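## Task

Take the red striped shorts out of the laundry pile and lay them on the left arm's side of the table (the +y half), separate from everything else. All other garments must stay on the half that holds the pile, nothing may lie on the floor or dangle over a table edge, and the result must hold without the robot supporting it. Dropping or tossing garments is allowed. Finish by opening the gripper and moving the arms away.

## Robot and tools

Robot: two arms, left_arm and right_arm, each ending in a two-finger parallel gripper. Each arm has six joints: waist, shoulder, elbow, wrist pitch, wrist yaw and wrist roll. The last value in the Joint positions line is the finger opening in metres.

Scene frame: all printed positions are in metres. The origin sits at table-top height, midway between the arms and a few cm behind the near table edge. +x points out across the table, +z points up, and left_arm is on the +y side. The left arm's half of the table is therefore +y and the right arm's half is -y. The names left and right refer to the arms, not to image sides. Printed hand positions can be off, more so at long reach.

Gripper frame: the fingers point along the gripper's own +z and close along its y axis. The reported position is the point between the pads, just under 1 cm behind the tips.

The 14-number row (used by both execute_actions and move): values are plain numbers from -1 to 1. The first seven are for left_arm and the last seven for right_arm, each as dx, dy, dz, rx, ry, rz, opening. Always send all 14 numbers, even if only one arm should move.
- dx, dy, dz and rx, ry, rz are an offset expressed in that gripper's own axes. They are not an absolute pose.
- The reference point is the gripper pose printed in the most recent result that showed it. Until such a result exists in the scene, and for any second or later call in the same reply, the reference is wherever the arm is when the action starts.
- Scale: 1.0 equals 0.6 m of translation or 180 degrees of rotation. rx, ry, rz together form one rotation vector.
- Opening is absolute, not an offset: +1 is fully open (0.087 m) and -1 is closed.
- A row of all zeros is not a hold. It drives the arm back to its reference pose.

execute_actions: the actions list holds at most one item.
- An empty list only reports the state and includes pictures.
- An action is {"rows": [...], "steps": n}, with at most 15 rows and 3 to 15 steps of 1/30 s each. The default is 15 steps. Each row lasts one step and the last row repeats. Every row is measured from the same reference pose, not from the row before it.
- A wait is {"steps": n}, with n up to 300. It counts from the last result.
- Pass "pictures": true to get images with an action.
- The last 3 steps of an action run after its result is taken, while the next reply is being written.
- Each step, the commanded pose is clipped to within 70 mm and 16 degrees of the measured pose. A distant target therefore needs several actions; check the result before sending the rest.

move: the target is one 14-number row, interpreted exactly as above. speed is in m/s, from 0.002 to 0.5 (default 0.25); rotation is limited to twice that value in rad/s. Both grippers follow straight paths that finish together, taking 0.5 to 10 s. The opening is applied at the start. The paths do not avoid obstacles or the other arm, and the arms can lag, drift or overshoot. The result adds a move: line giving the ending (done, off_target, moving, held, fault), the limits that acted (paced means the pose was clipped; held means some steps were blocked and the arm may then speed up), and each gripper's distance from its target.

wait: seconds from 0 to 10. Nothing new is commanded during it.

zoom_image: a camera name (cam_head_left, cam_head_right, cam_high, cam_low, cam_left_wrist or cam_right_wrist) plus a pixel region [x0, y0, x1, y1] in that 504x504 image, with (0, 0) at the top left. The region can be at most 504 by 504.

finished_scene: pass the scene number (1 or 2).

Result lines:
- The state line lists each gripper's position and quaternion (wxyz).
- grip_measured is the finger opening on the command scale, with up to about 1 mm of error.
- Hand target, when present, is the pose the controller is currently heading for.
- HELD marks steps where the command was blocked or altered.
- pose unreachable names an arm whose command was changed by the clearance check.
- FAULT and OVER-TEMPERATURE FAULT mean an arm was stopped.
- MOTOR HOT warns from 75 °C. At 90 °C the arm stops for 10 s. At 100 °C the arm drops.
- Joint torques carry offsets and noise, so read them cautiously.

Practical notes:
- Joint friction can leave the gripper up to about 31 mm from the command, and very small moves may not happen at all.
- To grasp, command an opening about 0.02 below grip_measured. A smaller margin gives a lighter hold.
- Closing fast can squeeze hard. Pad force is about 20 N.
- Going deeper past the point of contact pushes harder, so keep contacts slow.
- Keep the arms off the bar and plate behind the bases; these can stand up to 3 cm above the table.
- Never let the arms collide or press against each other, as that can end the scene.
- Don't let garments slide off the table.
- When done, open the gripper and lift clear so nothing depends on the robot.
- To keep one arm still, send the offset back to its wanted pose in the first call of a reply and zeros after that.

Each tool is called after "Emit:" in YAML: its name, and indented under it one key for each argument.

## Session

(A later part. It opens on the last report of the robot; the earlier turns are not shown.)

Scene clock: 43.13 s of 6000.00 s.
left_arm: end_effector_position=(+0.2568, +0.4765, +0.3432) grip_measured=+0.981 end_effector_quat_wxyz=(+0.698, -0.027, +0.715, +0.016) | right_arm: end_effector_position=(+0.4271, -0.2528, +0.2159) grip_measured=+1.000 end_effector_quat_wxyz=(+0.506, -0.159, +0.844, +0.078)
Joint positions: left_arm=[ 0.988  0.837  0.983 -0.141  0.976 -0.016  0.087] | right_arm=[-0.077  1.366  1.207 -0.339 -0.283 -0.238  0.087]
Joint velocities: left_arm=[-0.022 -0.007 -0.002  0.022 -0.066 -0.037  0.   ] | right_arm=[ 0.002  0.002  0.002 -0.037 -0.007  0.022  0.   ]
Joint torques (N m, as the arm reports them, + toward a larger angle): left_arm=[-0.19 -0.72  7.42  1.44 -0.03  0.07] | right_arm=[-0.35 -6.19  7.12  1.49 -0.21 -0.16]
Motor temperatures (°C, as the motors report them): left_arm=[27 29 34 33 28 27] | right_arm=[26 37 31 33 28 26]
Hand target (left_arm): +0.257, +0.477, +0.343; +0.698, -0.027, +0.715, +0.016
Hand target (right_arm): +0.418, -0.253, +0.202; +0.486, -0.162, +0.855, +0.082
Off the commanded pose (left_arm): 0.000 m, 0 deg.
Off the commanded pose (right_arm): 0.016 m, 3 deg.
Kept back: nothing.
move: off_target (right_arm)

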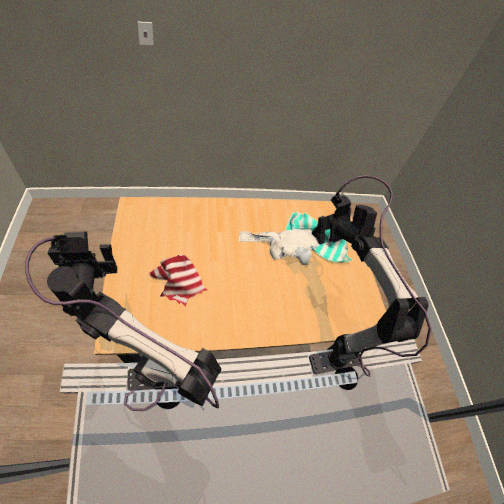

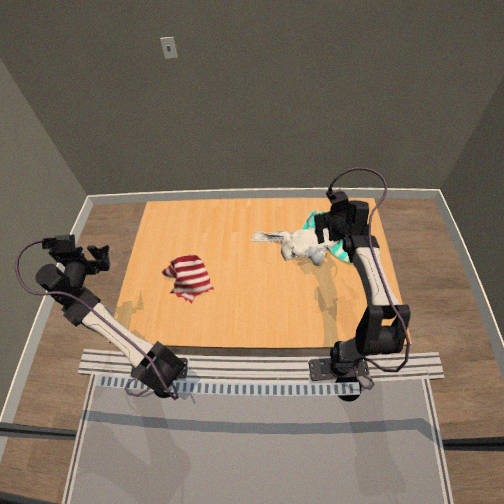

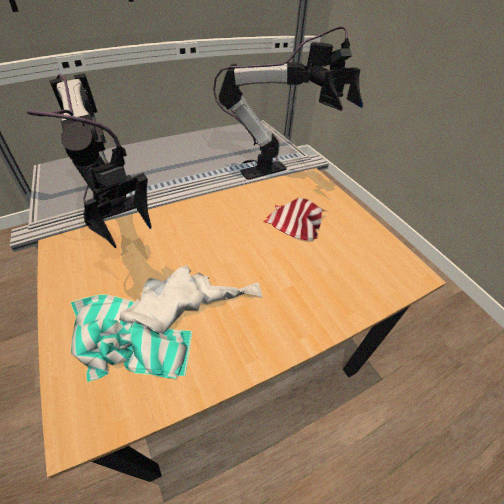

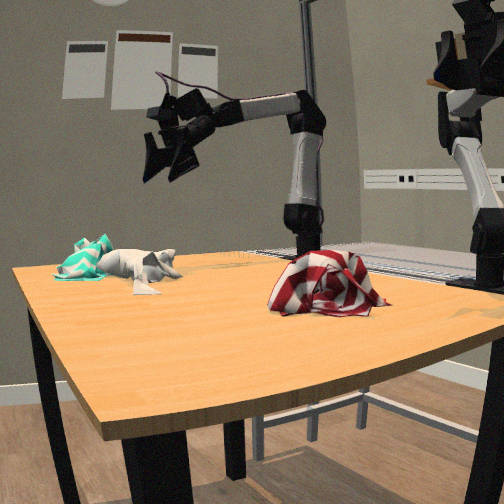

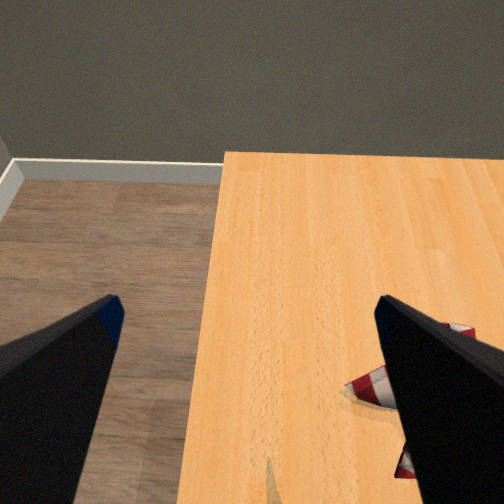

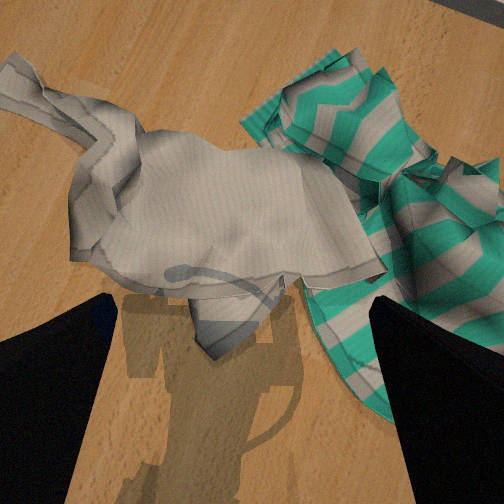

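Emit:
move:
  target: [0,0,0,0,0,0,1,0.107,0.142,0.2,0,0.1,0,1]
  speed: 0.3

Emit:
move:
  target: [0,0,0,0,0,0,1,0.065,0.01,0.15,0,0,0,1]
  speed: 0.15

Emit:
move:
  target: [0,0,0,0,0,0,1,0.01,0,0.01,0,0,0,-1]

Emit:
move:
  target: [0,0,0,0,0,0,1,0.2,-0.17,-0.29,0,0,0,-1]
  speed: 0.2

Emit:
move:
  target: [0,0,0,0,0,0,1,-0.1,0,-0.18,0,0,0,1]

Scene clock: 44.53 s of 6000.00 s.
left_arm: end_effector_position=(+0.2568, +0.4765, +0.3432) grip_measured=+0.981 end_effector_quat_wxyz=(+0.698, -0.027, +0.715, +0.016) | right_arm: end_effector_position=(+0.4727, -0.1542, +0.1024) grip_measured=+1.000 end_effector_quat_wxyz=(+0.378, -0.170, +0.908, +0.052)
Joint positions: left_arm=[ 0.988  0.837  0.983 -0.141  0.976 -0.016  0.087] | right_arm=[ 0.218  1.809  1.397 -0.355  0.01  -0.106  0.087]
Joint velocities: left_arm=[ 0.007 -0.002 -0.012  0.022  0.081  0.037 -0.001] | right_arm=[-0.007  0.002 -0.007 -0.066  0.022  0.037  0.   ]
Joint torques (N m, as the arm reports them, + toward a larger angle): left_arm=[ 0.04 -0.73  7.41  1.43 -0.04  0.05] | right_arm=[ 0.81 -9.07 10.41  1.33 -0.01  0.1 ]
Motor temperatures (°C, as the motors report them): left_arm=[27 29 34 33 28 27] | right_arm=[26 37 31 33 28 26]
Hand target (left_arm): +0.257, +0.477, +0.343; +0.698, -0.027, +0.715, +0.016
Hand target (right_arm): +0.470, -0.152, +0.100; +0.368, -0.168, +0.913, +0.051
Off the commanded pose (left_arm): 0.000 m, 0 deg.
Off the commanded pose (right_arm): 0.006 m, 1 deg.
Kept back: nothing.
move: done

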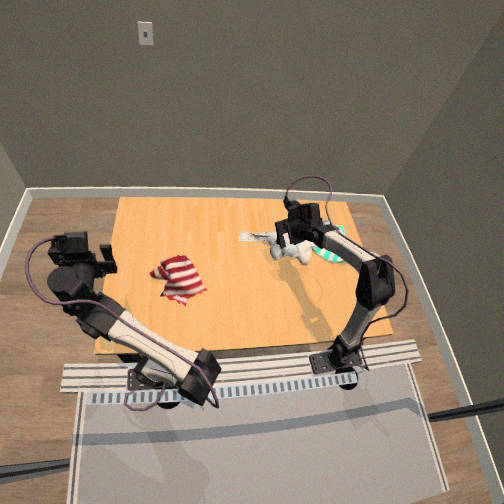

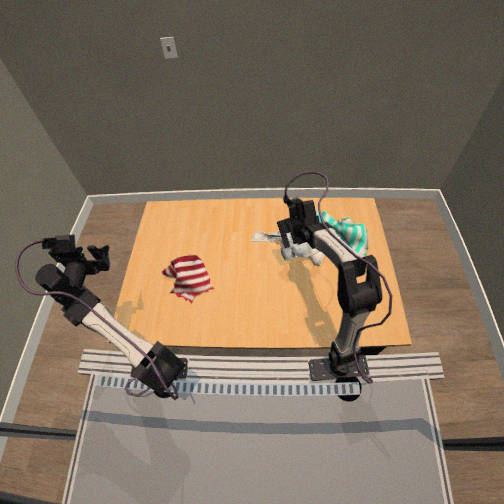

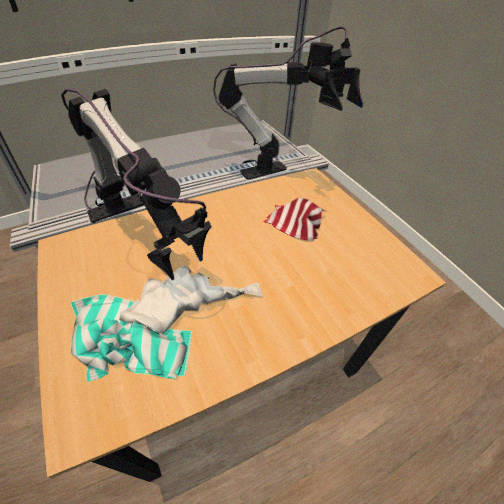

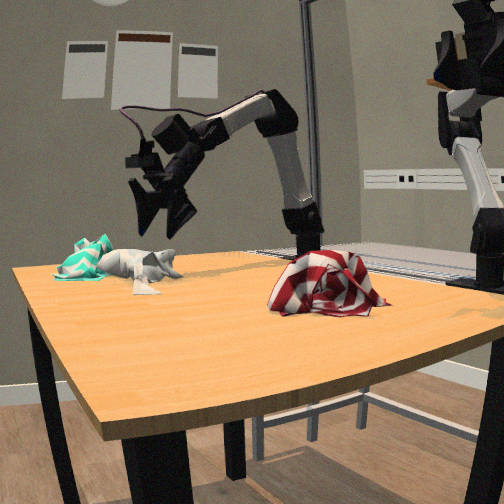

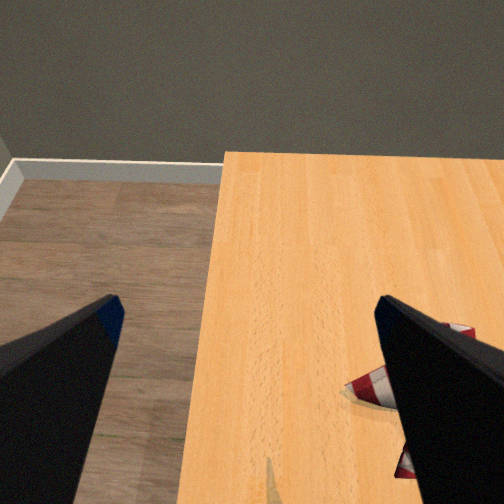

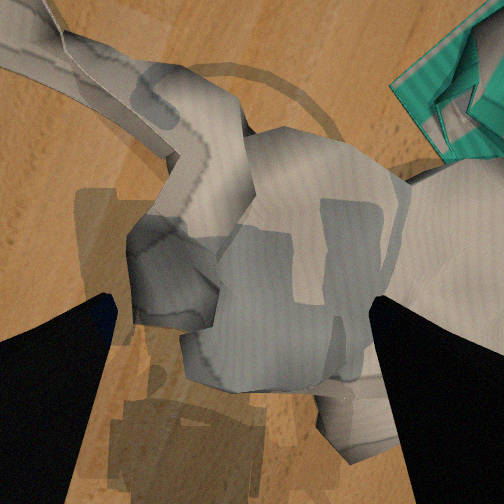

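Scene clock: 45.73 s of 6000.00 s.
left_arm: end_effector_position=(+0.2568, +0.4765, +0.3432) grip_measured=+0.981 end_effector_quat_wxyz=(+0.698, -0.027, +0.715, +0.016) | right_arm: end_effector_position=(+0.5109, -0.1391, +0.0256) grip_measured=+1.000 end_effector_quat_wxyz=(+0.390, -0.169, +0.904, +0.052)
Joint positions: left_arm=[ 0.988  0.837  0.983 -0.141  0.976 -0.016  0.087] | right_arm=[ 0.218  2.034  1.375 -0.083  0.01  -0.106  0.087]
Joint velocities: left_arm=[ 0.002 -0.007 -0.017 -0.007  0.066 -0.037 -0.   ] | right_arm=[-0.017  0.002  0.002 -0.022  0.022  0.022  0.   ]
Joint torques (N m, as the arm reports them, + toward a larger angle): left_arm=[-0.1  -0.89  7.27  1.37  0.02  0.04] | right_arm=[ 0.16 -9.88  7.21  1.71 -0.04  0.01]
Motor temperatures (°C, as the motors report them): left_arm=[27 28 34 33 28 27] | right_arm=[26 38 31 33 28 26]
Hand target (left_arm): +0.257, +0.477, +0.343; +0.698, -0.027, +0.715, +0.016
Hand target (right_arm): +0.506, -0.140, +0.012; +0.379, -0.170, +0.908, +0.052
Off the commanded pose (left_arm): 0.000 m, 0 deg.
Off the commanded pose (right_arm): 0.016 m, 1 deg.
Kept back: nothing.
move: off_target (right_arm)

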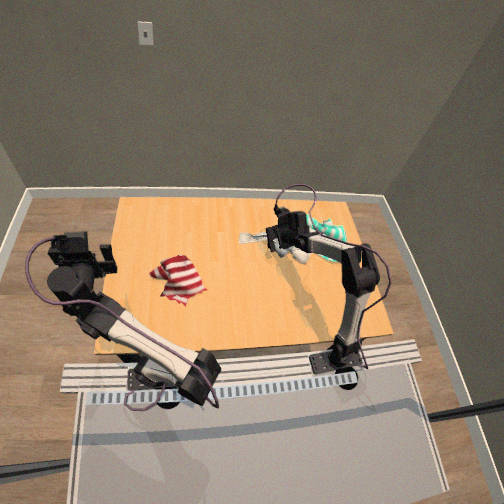

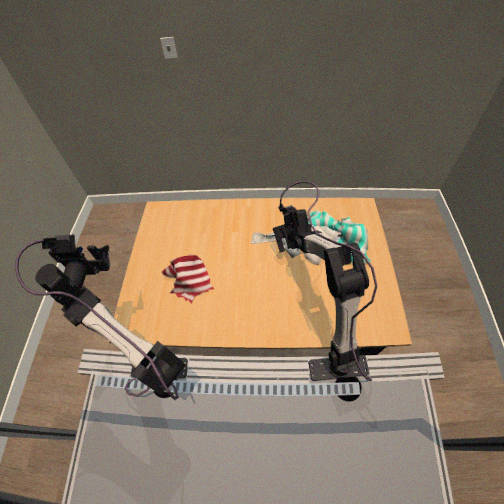

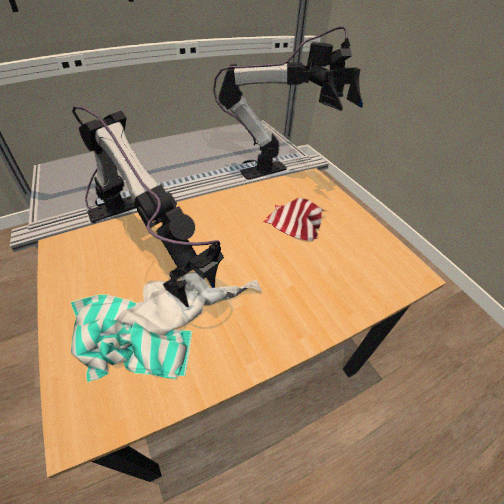

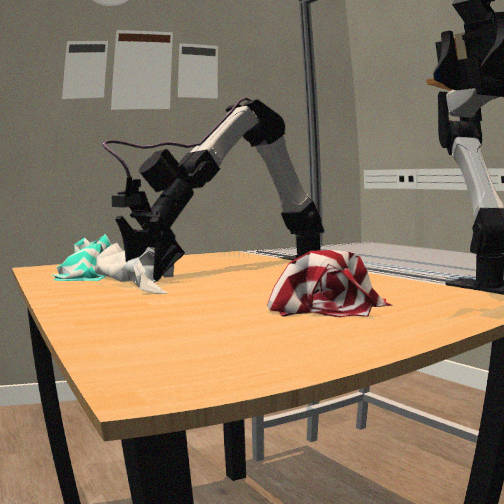

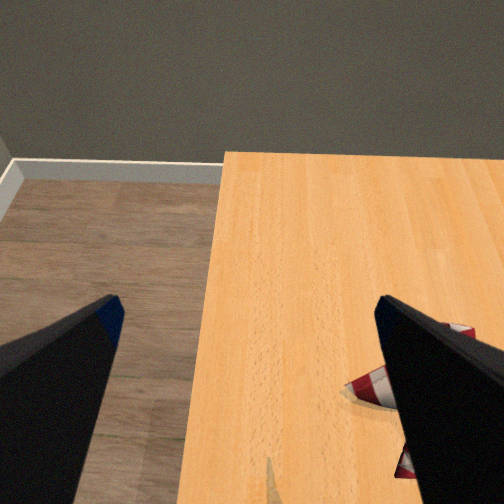

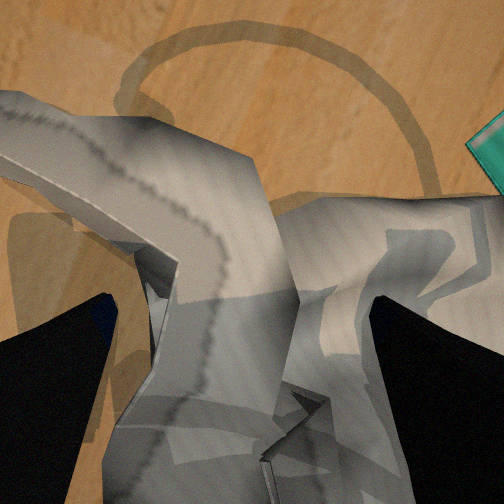

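Scene clock: 46.43 s of 6000.00 s.
left_arm: end_effector_position=(+0.2568, +0.4765, +0.3432) grip_measured=+0.981 end_effector_quat_wxyz=(+0.698, -0.027, +0.715, +0.016) | right_arm: end_effector_position=(+0.5164, -0.1379, +0.0309) grip_measured=-0.888 end_effector_quat_wxyz=(+0.403, -0.167, +0.898, +0.054)
Joint positions: left_arm=[ 0.988  0.837  0.983 -0.141  0.976 -0.016  0.087] | right_arm=[ 0.217  2.032  1.375 -0.056  0.01  -0.106  0.005]
Joint velocities: left_arm=[ 0.002 -0.002  0.002 -0.007 -0.037  0.066  0.   ] | right_arm=[ 0.007 -0.002  0.002 -0.125 -0.022  0.037 -0.001]
Joint torques (N m, as the arm reports them, + toward a larger angle): left_arm=[-0.11 -0.73  7.52  1.39 -0.04  0.02] | right_arm=[  0.09 -10.1    7.37   1.66  -0.06  -0.02]
Motor temperatures (°C, as the motors report them): left_arm=[27 28 34 33 28 27] | right_arm=[26 38 31 33 28 26]
Hand target (left_arm): +0.257, +0.477, +0.343; +0.698, -0.027, +0.715, +0.016
Hand target (right_arm): +0.511, -0.139, +0.017; +0.390, -0.169, +0.904, +0.053
Off the commanded pose (left_arm): 0.000 m, 0 deg.
Off the commanded pose (right_arm): 0.015 m, 2 deg.
Kept back: nothing.
move: off_target (right_arm)

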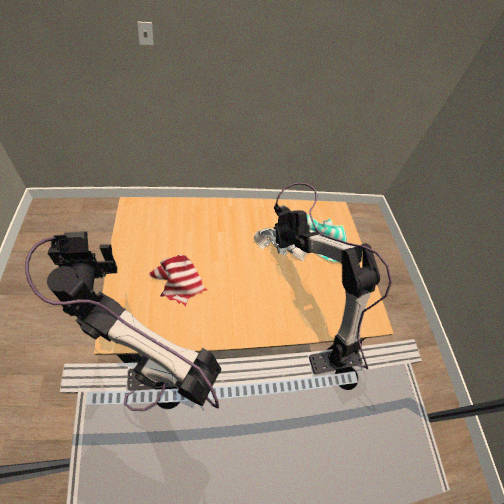

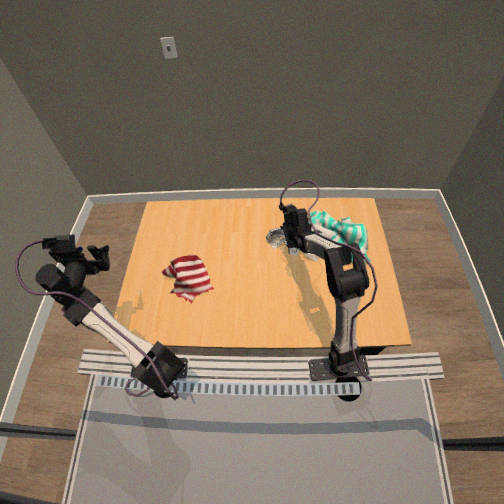

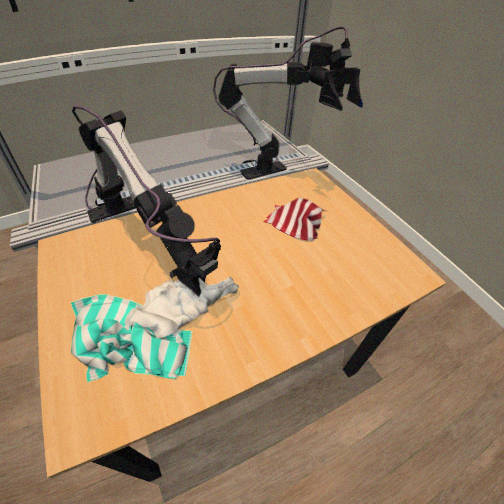

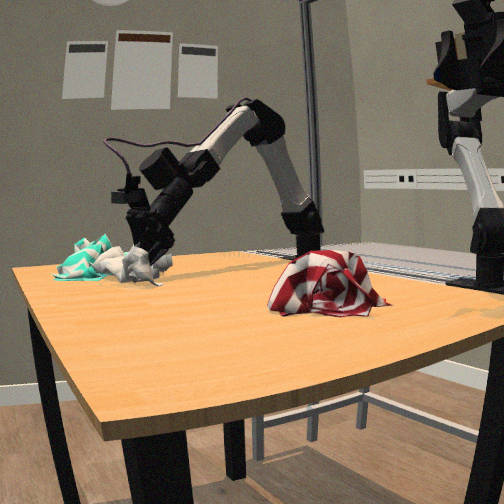

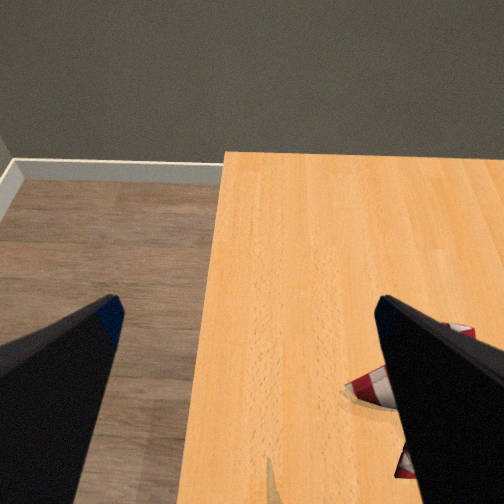

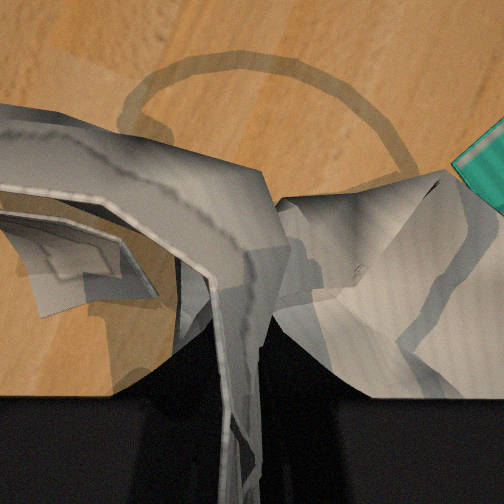

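Scene clock: 48.23 s of 6000.00 s.
left_arm: end_effector_position=(+0.2568, +0.4765, +0.3432) grip_measured=+0.981 end_effector_quat_wxyz=(+0.698, -0.027, +0.715, +0.016) | right_arm: end_effector_position=(+0.3670, -0.3055, +0.0701) grip_measured=-0.892 end_effector_quat_wxyz=(+0.419, -0.163, +0.892, +0.046)
Joint positions: left_arm=[ 0.988  0.837  0.983 -0.141  0.976 -0.016  0.087] | right_arm=[-0.244  1.347  0.761 -0.139 -0.328 -0.409  0.005]
Joint velocities: left_arm=[ 0.002 -0.012  0.007 -0.022 -0.022  0.051 -0.   ] | right_arm=[-0.007 -0.007 -0.007  0.022 -0.081 -0.081  0.   ]
Joint torques (N m, as the arm reports them, + toward a larger angle): left_arm=[ 0.   -0.73  7.46  1.42 -0.02  0.03] | right_arm=[-0.36 -6.14  6.5   1.41 -0.25 -0.09]
Motor temperatures (°C, as the motors report them): left_arm=[27 28 34 33 28 27] | right_arm=[26 38 31 33 28 26]
Hand target (left_arm): +0.257, +0.477, +0.343; +0.698, -0.027, +0.715, +0.016
Hand target (right_arm): +0.355, -0.304, +0.061; +0.404, -0.167, +0.898, +0.053
Off the commanded pose (left_arm): 0.000 m, 0 deg.
Off the commanded pose (right_arm): 0.015 m, 2 deg.
Kept back: nothing.
move: off_target (right_arm)

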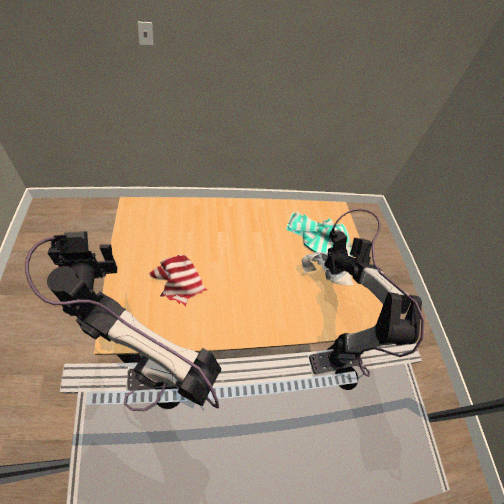

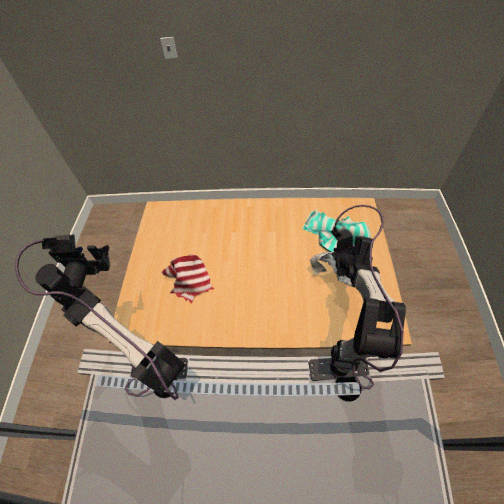

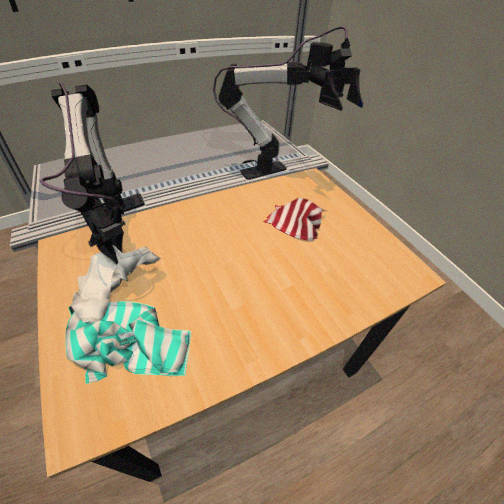

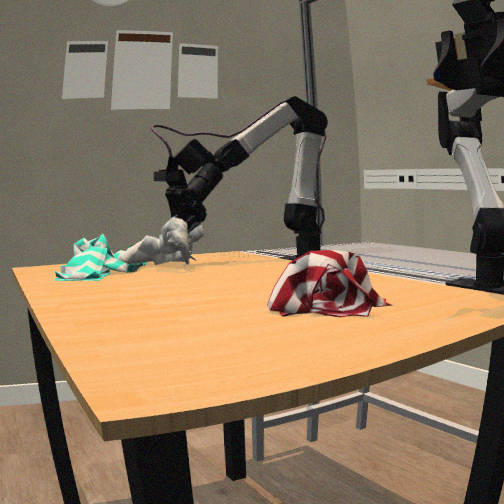

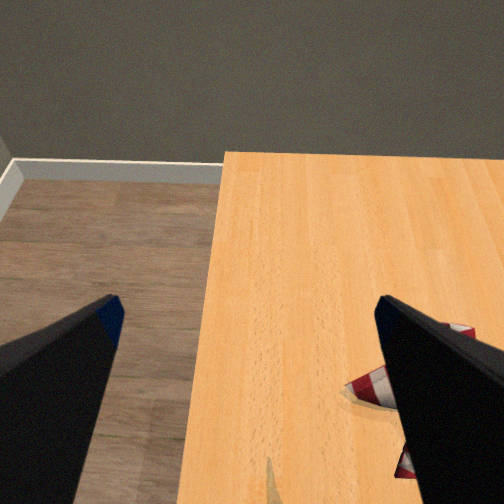

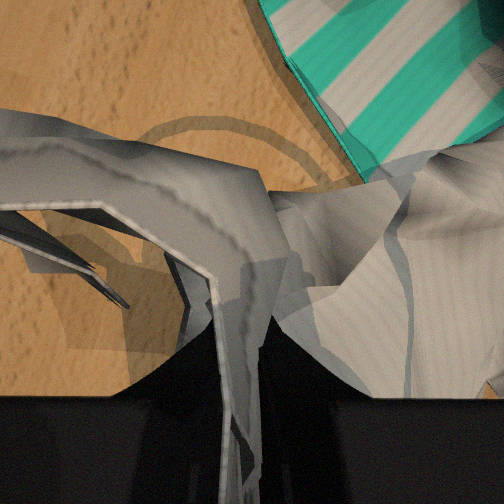

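Scene clock: 49.50 s of 6000.00 s.
left_arm: end_effector_position=(+0.2568, +0.4765, +0.3432) grip_measured=+0.981 end_effector_quat_wxyz=(+0.698, -0.027, +0.715, +0.016) | right_arm: end_effector_position=(+0.3259, -0.3119, +0.1840) grip_measured=+1.000 end_effector_quat_wxyz=(+0.426, -0.161, +0.889, +0.044)
Joint positions: left_arm=[ 0.988  0.837  0.983 -0.141  0.976 -0.016  0.087] | right_arm=[-0.29   1.118  1.059 -0.66  -0.359 -0.435  0.087]
Joint velocities: left_arm=[ 0.002 -0.012 -0.007 -0.037 -0.022 -0.007  0.   ] | right_arm=[-0.022 -0.012 -0.012 -0.11   0.037  0.037  0.   ]
Joint torques (N m, as the arm reports them, + toward a larger angle): left_arm=[ 0.   -0.74  7.49  1.38 -0.01  0.04] | right_arm=[-0.55 -2.92 10.21  1.32 -0.24 -0.15]
Motor temperatures (°C, as the motors report them): left_arm=[27 28 34 33 28 27] | right_arm=[26 38 32 33 28 26]
Hand target (left_arm): +0.257, +0.477, +0.343; +0.698, -0.027, +0.715, +0.016
Hand target (right_arm): +0.322, -0.313, +0.185; +0.420, -0.163, +0.892, +0.046
Off the commanded pose (left_arm): 0.000 m, 0 deg.
Off the commanded pose (right_arm): 0.003 m, 1 deg.
Kept back: nothing.
move: done

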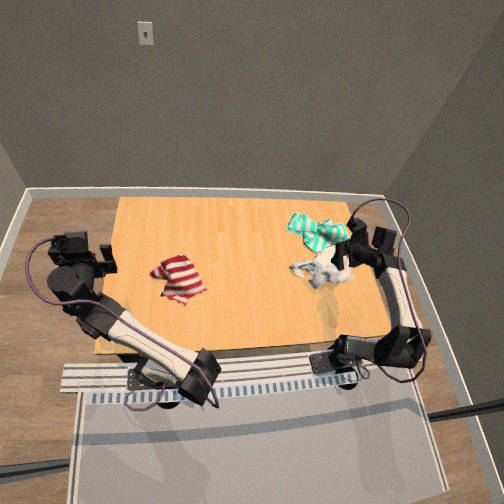

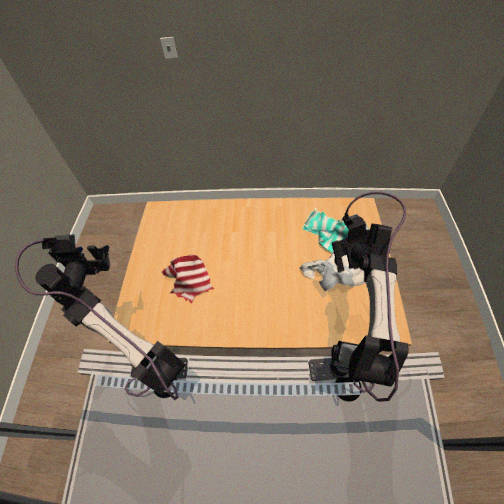

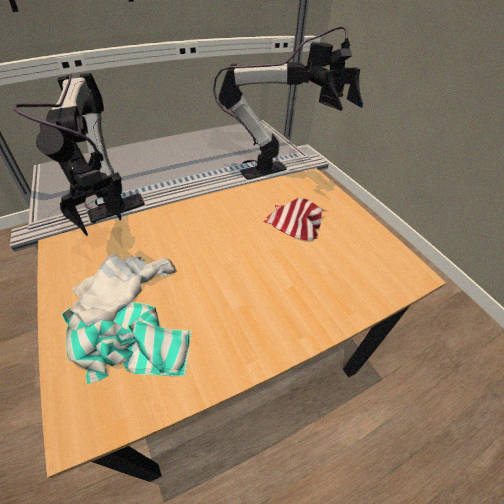

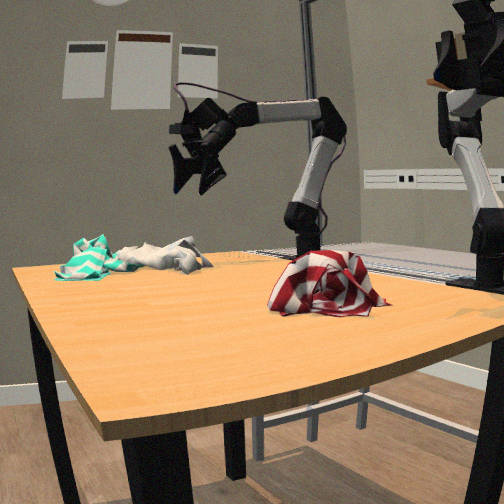

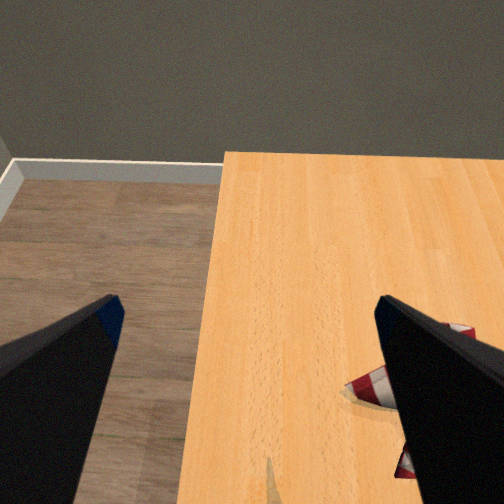

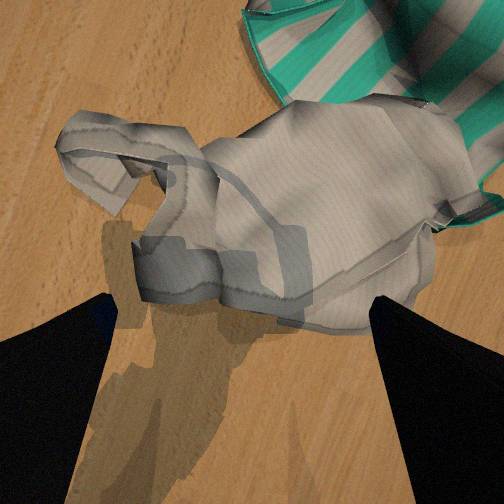

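Emit:
finished_scene:
  scene: 2

The scene is finished: the task was done.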